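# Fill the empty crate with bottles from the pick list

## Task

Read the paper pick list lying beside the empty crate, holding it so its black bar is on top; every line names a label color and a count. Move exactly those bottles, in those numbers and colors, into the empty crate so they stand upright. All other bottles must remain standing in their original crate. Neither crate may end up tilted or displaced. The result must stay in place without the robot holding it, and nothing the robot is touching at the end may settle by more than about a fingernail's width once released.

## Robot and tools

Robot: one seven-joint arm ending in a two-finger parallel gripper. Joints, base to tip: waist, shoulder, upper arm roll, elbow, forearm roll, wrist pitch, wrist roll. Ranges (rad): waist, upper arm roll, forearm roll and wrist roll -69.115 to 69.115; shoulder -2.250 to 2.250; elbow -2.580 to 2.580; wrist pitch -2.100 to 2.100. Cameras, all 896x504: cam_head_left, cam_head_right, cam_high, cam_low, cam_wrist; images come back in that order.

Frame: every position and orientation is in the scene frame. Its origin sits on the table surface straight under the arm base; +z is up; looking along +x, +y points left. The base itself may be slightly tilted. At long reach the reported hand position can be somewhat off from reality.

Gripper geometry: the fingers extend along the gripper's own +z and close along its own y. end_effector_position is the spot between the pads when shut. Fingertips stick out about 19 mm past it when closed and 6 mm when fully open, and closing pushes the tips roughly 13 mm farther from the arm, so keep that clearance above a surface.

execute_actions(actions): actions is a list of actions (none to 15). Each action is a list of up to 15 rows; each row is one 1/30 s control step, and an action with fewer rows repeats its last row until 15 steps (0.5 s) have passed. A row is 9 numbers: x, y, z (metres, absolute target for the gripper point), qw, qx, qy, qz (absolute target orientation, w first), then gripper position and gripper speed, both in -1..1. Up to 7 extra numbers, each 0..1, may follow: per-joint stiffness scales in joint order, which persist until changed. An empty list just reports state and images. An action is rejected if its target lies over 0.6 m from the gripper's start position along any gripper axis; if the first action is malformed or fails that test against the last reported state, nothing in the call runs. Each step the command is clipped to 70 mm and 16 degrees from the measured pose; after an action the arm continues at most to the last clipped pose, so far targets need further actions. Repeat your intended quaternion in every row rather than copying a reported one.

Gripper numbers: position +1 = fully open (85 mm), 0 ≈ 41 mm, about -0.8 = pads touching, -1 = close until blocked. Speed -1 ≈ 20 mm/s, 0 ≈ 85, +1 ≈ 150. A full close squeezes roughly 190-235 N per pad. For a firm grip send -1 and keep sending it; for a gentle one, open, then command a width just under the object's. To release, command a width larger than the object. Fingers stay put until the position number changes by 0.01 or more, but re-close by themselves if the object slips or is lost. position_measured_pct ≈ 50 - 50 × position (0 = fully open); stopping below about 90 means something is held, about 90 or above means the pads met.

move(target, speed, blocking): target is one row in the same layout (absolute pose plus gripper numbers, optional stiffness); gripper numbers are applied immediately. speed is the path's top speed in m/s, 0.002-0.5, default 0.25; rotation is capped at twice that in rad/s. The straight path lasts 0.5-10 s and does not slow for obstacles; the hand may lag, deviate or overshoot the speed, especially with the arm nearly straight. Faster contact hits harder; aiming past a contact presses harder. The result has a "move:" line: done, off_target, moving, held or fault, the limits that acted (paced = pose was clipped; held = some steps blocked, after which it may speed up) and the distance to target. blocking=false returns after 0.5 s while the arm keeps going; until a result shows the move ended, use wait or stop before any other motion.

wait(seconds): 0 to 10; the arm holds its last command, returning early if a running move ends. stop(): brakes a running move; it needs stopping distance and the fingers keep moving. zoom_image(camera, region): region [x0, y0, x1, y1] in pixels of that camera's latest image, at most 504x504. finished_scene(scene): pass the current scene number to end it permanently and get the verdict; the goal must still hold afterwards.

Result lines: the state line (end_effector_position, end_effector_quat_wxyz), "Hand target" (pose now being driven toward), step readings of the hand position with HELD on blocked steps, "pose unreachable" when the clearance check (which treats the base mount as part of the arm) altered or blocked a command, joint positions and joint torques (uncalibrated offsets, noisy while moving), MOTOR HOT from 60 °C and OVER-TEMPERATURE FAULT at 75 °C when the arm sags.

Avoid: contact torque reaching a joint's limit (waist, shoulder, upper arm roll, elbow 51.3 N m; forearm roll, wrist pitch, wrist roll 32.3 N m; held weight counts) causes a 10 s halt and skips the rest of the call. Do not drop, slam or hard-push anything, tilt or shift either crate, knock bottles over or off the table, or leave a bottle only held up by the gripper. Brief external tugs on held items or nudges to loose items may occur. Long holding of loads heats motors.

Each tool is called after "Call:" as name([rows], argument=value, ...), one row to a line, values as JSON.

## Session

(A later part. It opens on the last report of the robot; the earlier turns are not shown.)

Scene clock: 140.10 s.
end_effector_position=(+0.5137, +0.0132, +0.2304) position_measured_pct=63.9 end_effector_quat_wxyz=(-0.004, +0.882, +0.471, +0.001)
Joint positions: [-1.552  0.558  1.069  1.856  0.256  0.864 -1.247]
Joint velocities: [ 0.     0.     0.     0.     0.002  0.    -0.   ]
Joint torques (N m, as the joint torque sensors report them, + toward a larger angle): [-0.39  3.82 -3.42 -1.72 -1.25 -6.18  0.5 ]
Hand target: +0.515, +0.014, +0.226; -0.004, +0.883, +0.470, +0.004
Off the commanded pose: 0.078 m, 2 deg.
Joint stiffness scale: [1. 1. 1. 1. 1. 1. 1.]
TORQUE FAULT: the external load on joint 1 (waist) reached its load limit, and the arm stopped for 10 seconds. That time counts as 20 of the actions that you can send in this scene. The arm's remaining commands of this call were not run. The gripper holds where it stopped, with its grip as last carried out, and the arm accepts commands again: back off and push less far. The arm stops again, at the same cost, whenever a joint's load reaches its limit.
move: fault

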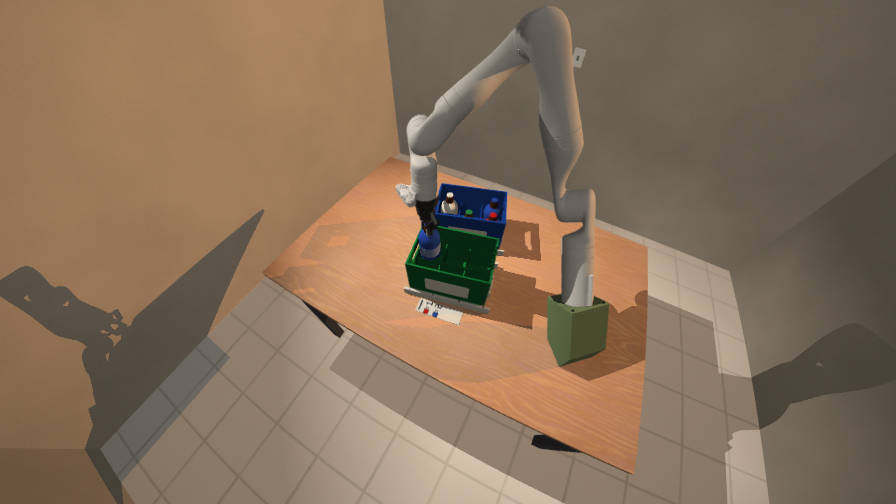

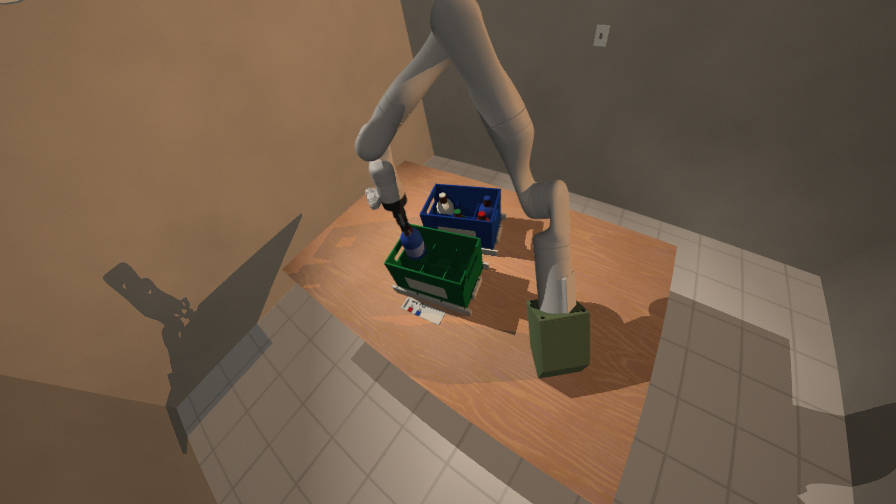

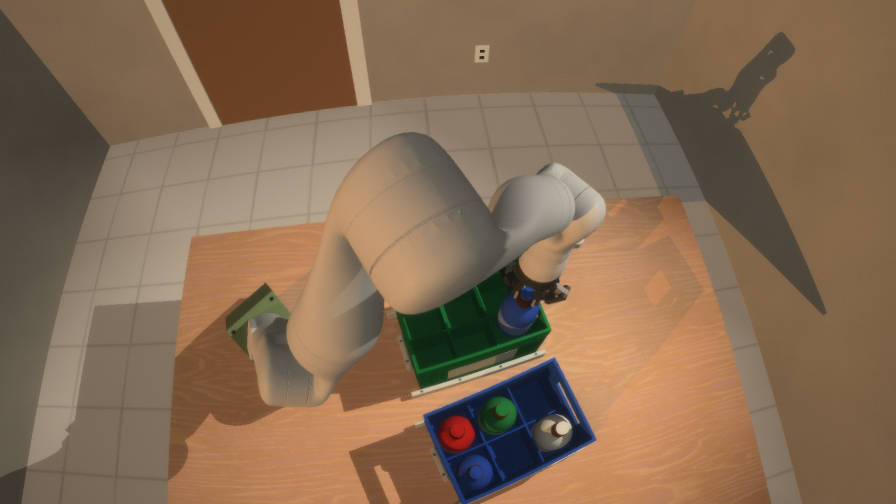

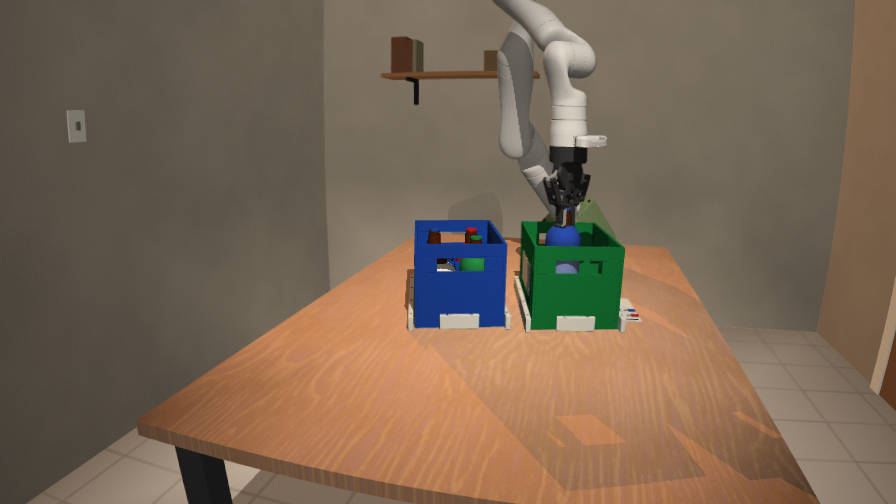

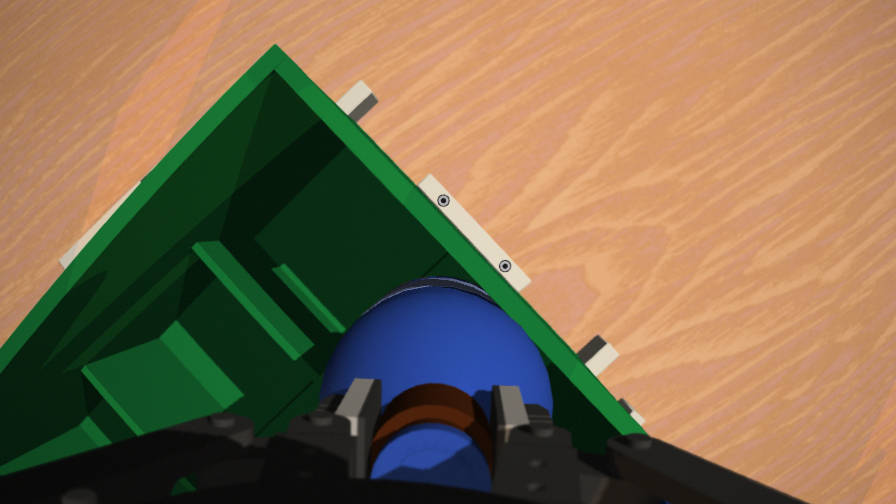

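Call:
move(target=[0.512,0.010,0.255,0,0.89,0.454,0,-1,0], speed=0.03)

Call:
move(target=[0.512,0.010,0.32,0,0.65,0.76,0,-1,0], speed=0.1)

Scene clock: 152.83 s.
end_effector_position=(+0.5118, +0.0088, +0.2527) position_measured_pct=63.9 end_effector_quat_wxyz=(+0.002, +0.888, +0.460, -0.001)
Joint positions: [-1.625  0.546  1.123  1.836  0.255  0.929 -1.268]
Joint velocities: [-0.011 -0.001  0.009 -0.    -0.008 -0.    -0.   ]
Joint torques (N m, as the joint torque sensors report them, + toward a larger angle): [-10.29  -3.15  -1.81  -7.82  -0.2    0.1    0.13]
Hand target: +0.512, +0.010, +0.255; +0.000, +0.891, +0.454, +0.000
Off the commanded pose: 0.003 m, 1 deg.
Joint stiffness scale: [1. 1. 1. 1. 1. 1. 1.]
move: done

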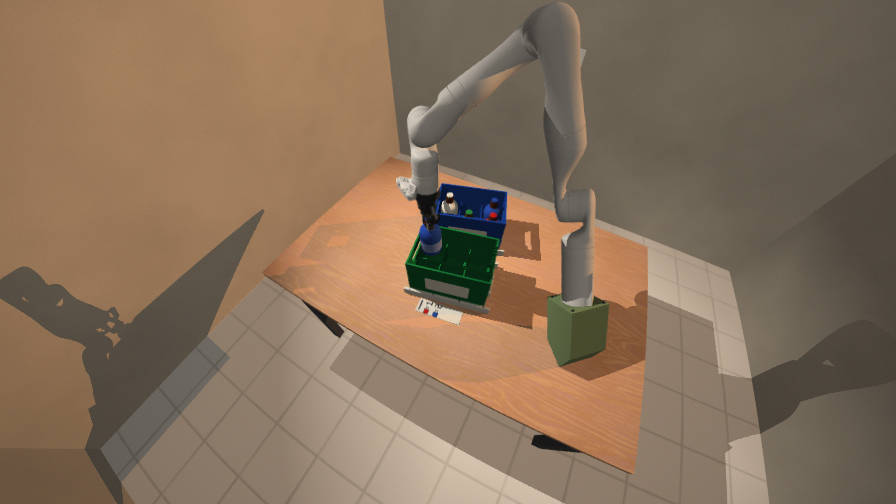

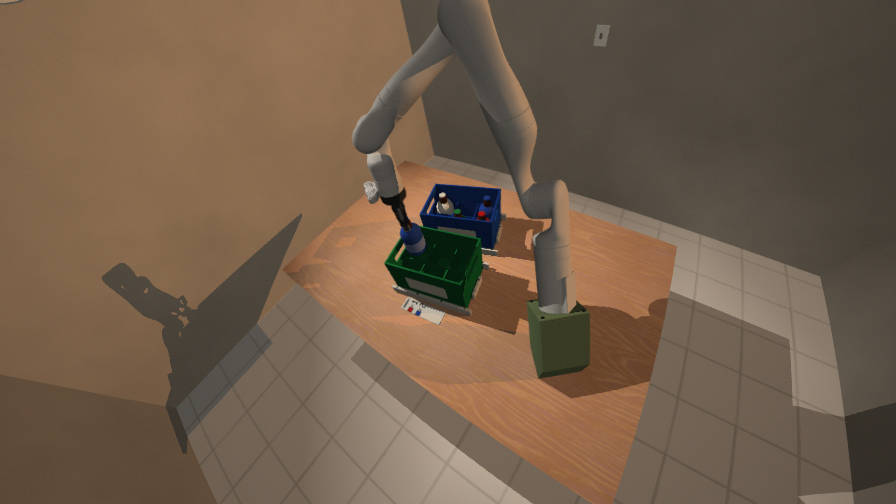

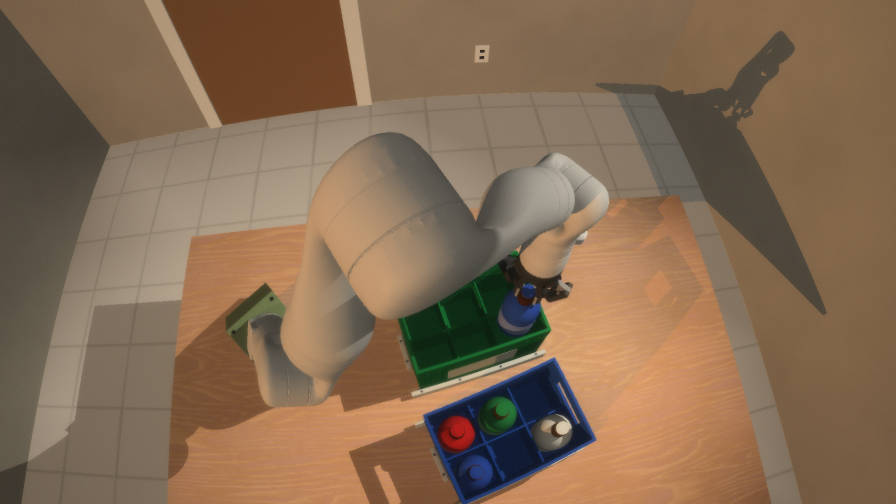

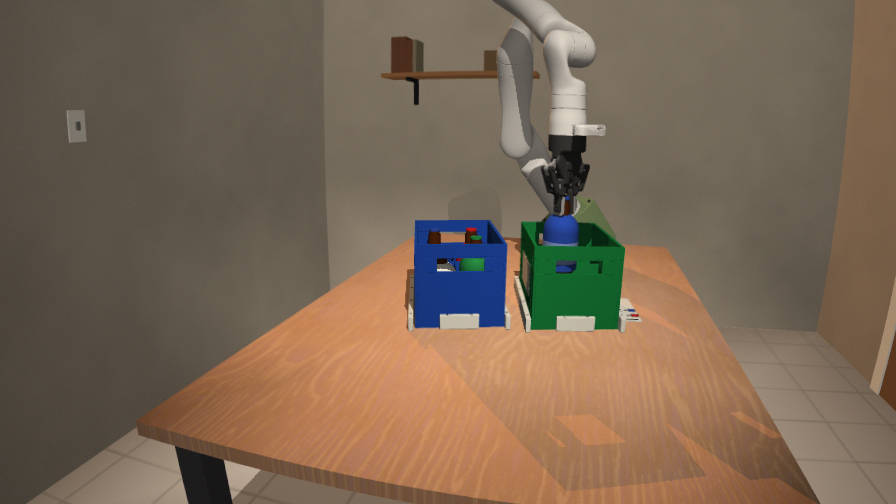

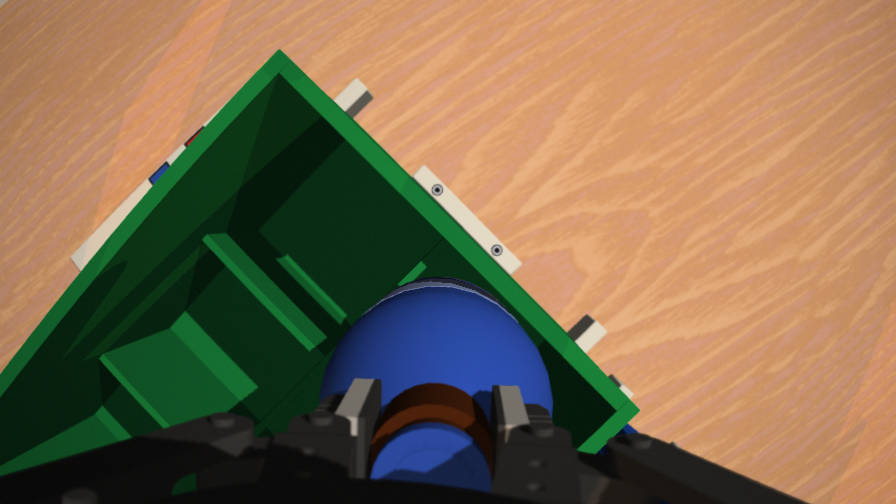

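Scene clock: 156.97 s.
end_effector_position=(+0.5107, +0.0099, +0.3175) position_measured_pct=63.9 end_effector_quat_wxyz=(-0.001, +0.656, +0.755, -0.001)
Joint positions: [-1.652  0.4    0.948  1.725  0.406  1.187 -0.674]
Joint velocities: [ 0.    -0.004 -0.    -0.002 -0.     0.002  0.003]
Joint torques (N m, as the joint torque sensors report them, + toward a larger angle): [-10.15  -1.66  -3.61  -8.56  -0.3    0.23   0.05]
Hand target: +0.512, +0.010, +0.320; +0.000, +0.650, +0.760, +0.000
Off the commanded pose: 0.003 m, 1 deg.
Joint stiffness scale: [1. 1. 1. 1. 1. 1. 1.]
move: done

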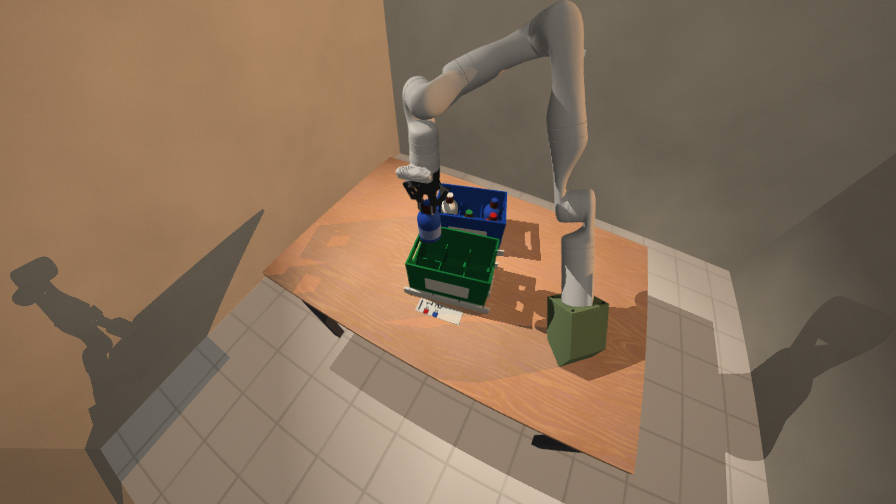

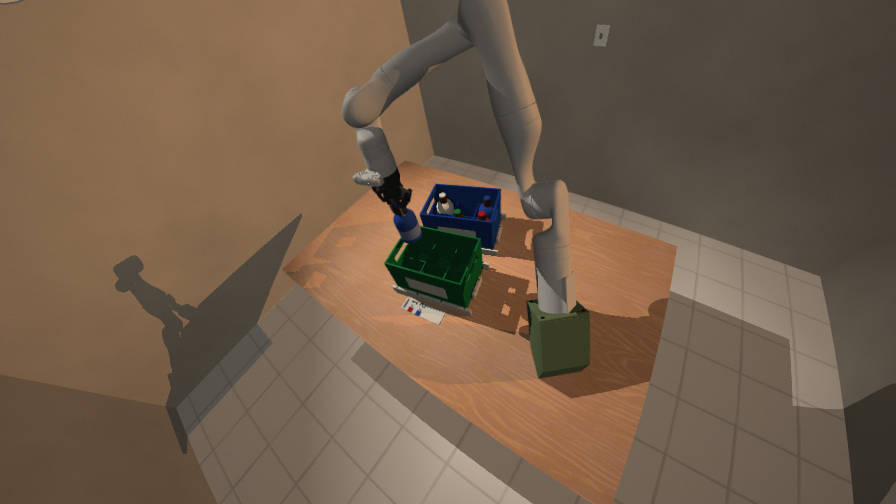

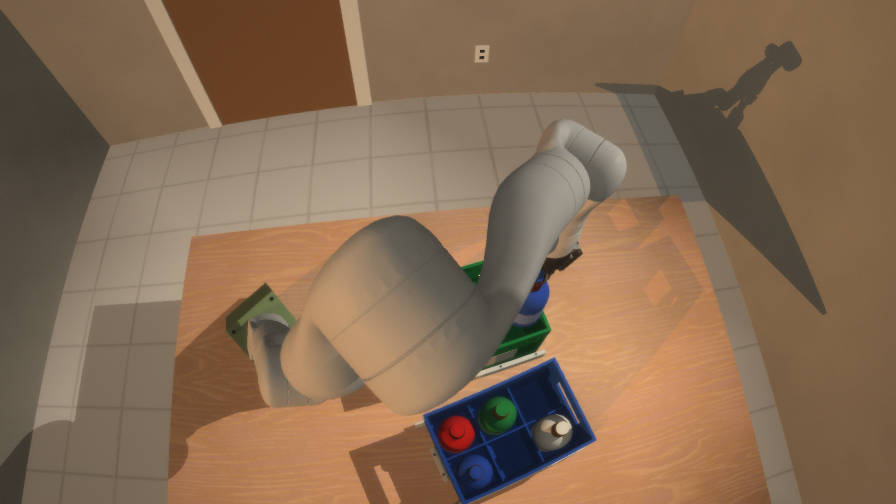

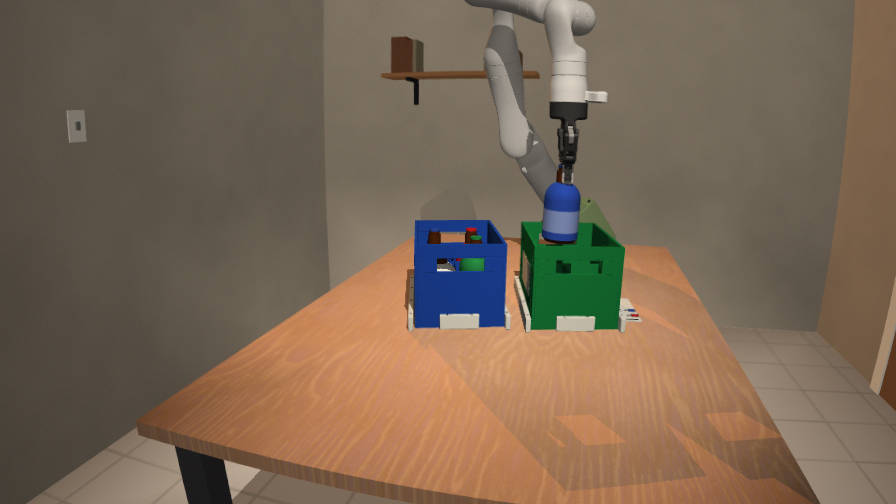

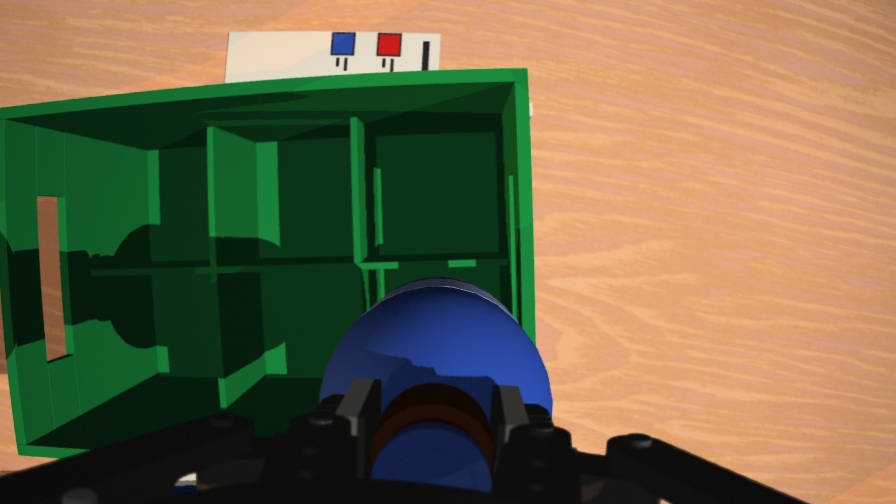

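Call:
move(target=[0.508,0.006,0.24,0,0.65,0.76,0,-1,0], speed=0.04)

Call:
move(target=[0.508,0.006,0.222,0,0.65,0.76,0,-1,0], speed=0.01)

Scene clock: 168.23 s.
end_effector_position=(+0.5085, +0.0067, +0.2421) position_measured_pct=63.9 end_effector_quat_wxyz=(-0.002, +0.656, +0.755, +0.001)
Joint positions: [-1.512  0.462  0.928  1.862  0.407  0.938 -0.66 ]
Joint velocities: [ 0.008  0.001 -0.006  0.     0.004  0.    -0.   ]
Joint torques (N m, as the joint torque sensors report them, + toward a larger angle): [-10.87  -4.05  -2.95  -7.36  -0.42   0.15   0.15]
Hand target: +0.508, +0.006, +0.240; -0.000, +0.650, +0.760, -0.000
Off the commanded pose: 0.002 m, 1 deg.
Joint stiffness scale: [1. 1. 1. 1. 1. 1. 1.]
move: done

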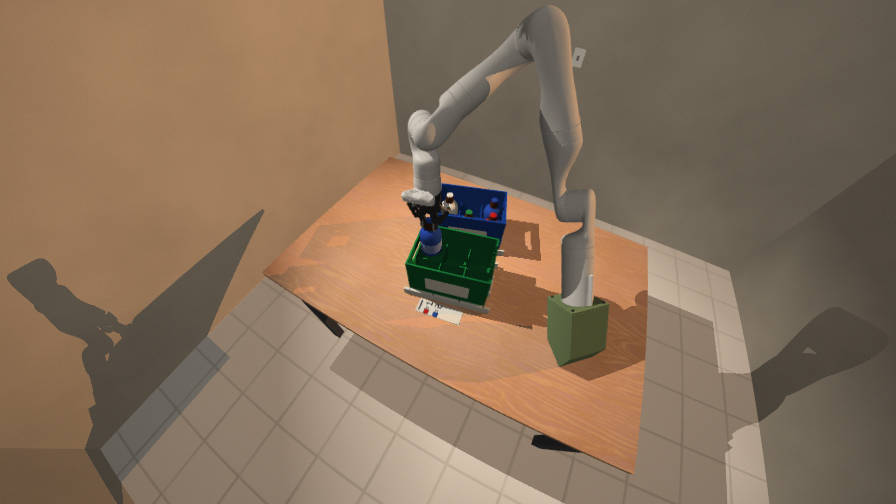

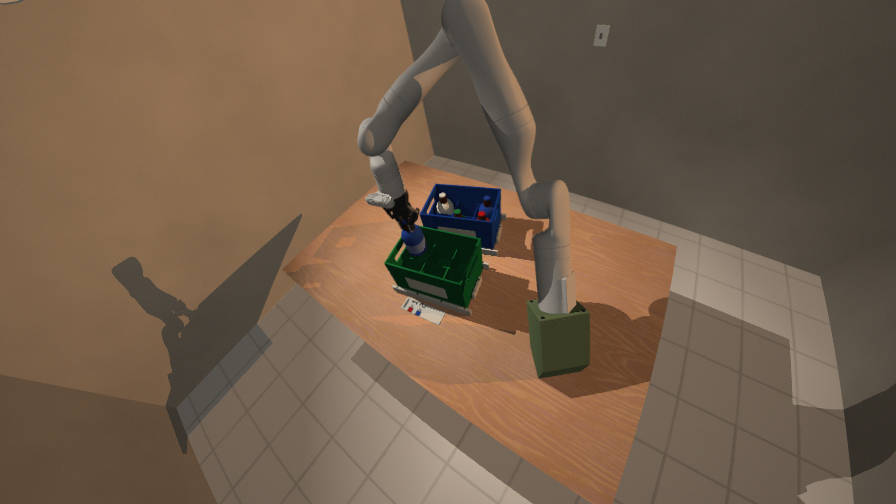

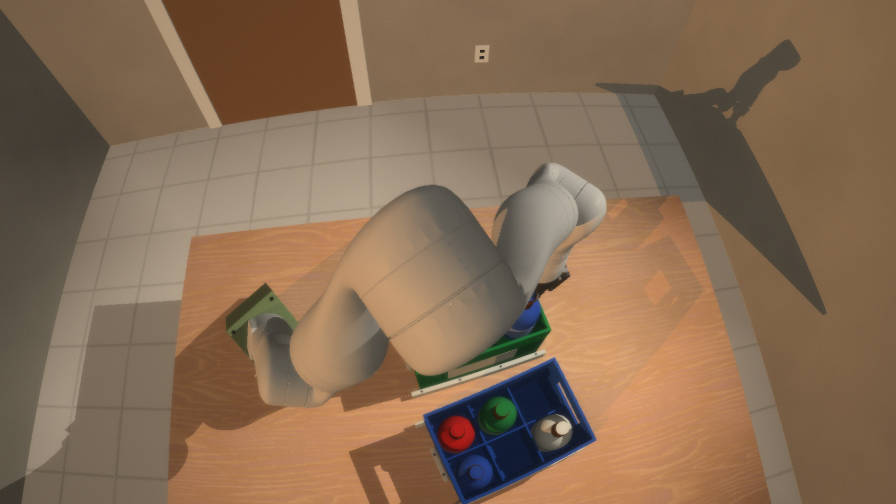

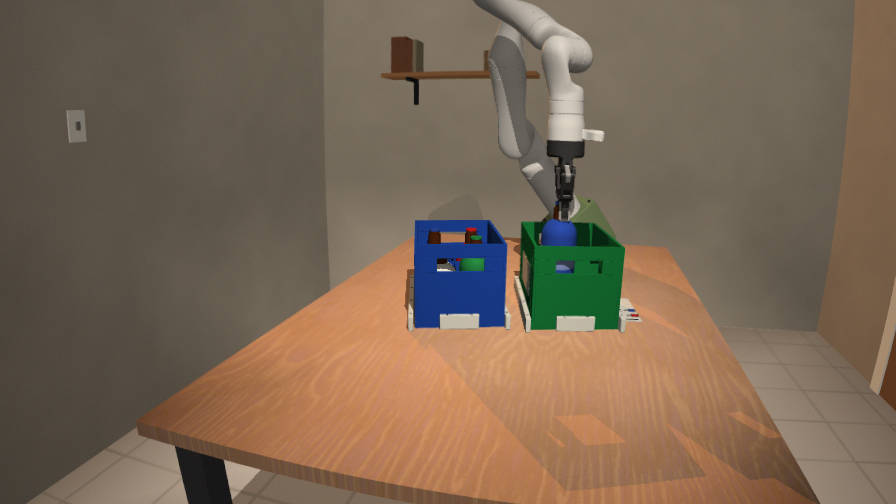

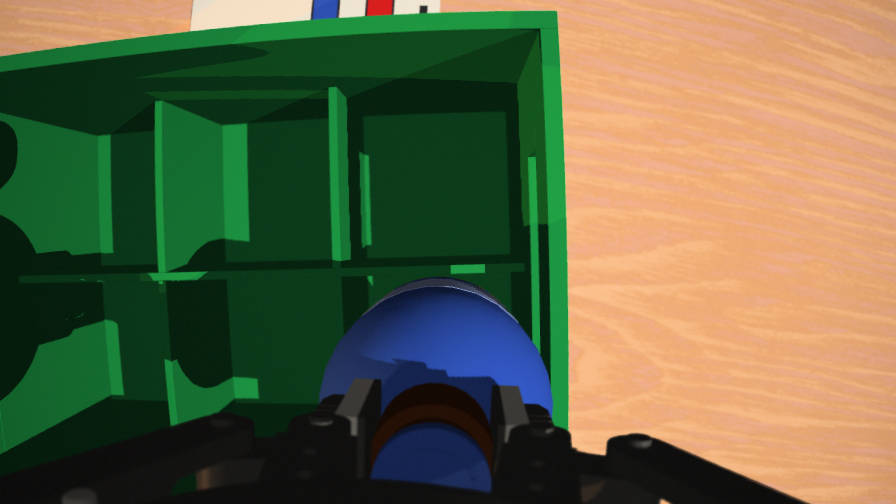

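Scene clock: 170.47 s.
end_effector_position=(+0.5086, +0.0066, +0.2243) position_measured_pct=63.9 end_effector_quat_wxyz=(-0.001, +0.656, +0.755, +0.001)
Joint positions: [-1.469  0.483  0.911  1.885  0.409  0.881 -0.66 ]
Joint velocities: [ 0.008  0.    -0.005  0.     0.005  0.    -0.   ]
Joint torques (N m, as the joint torque sensors report them, + toward a larger angle): [-10.7   -4.82  -3.15  -7.07  -0.25   0.13   0.1 ]
Hand target: +0.508, +0.006, +0.222; -0.000, +0.650, +0.760, -0.000
Off the commanded pose: 0.002 m, 1 deg.
Joint stiffness scale: [1. 1. 1. 1. 1. 1. 1.]
move: done

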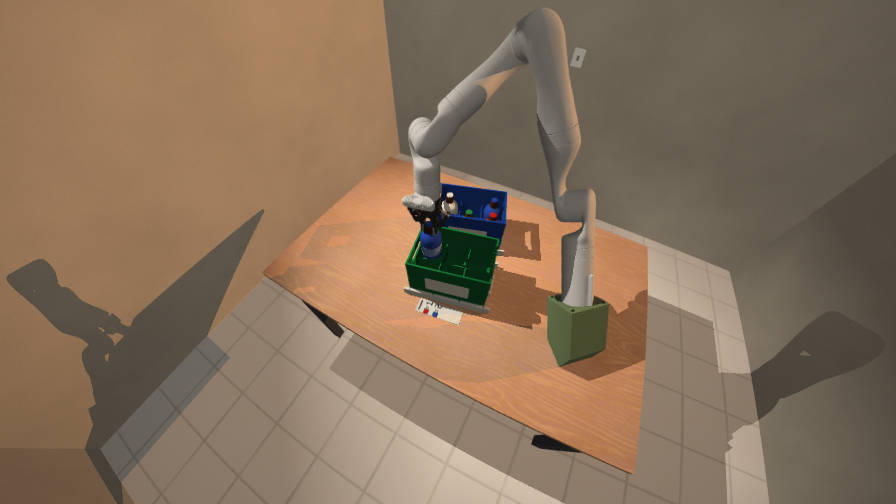

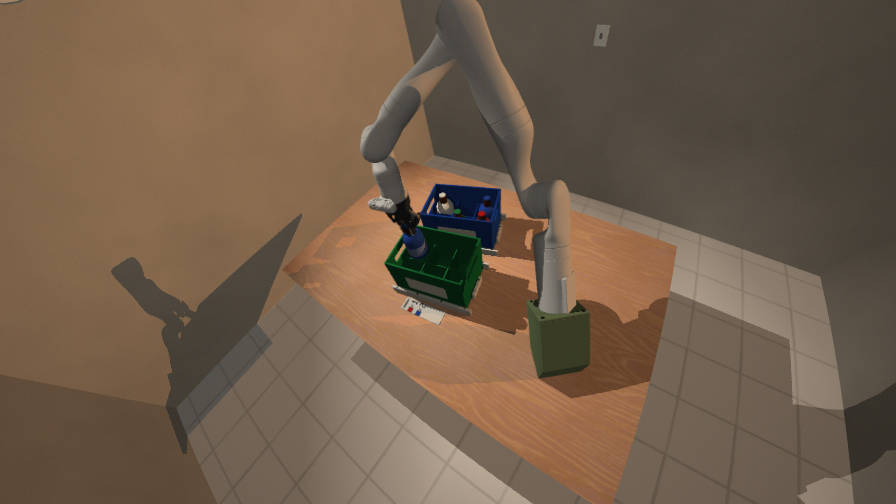

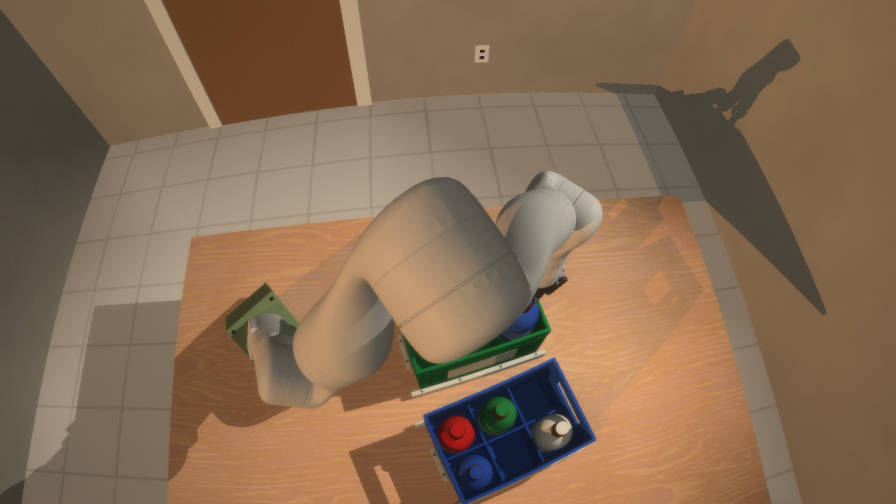

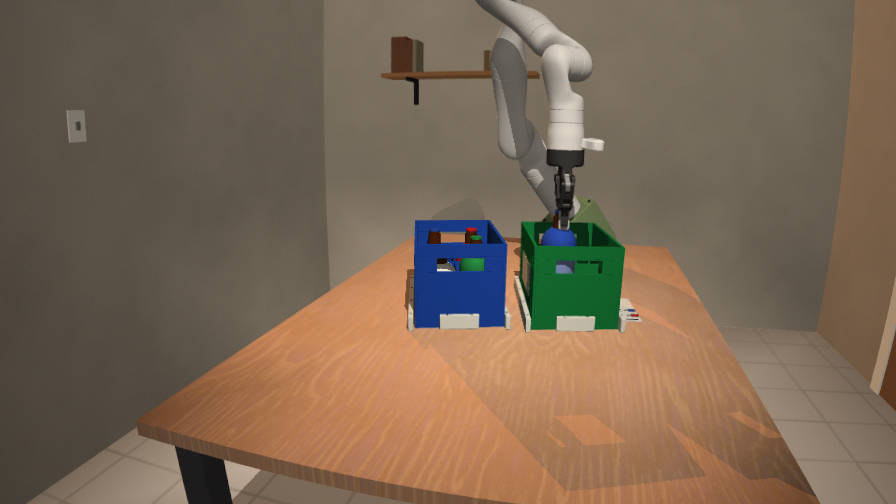

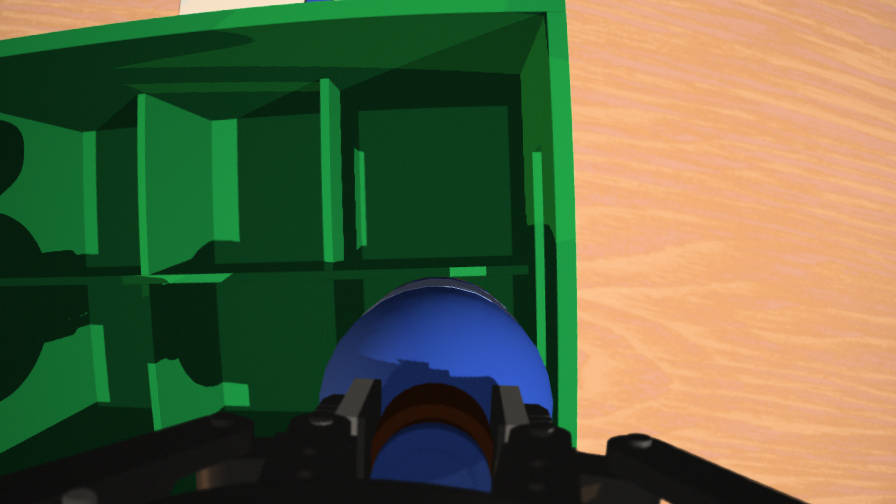

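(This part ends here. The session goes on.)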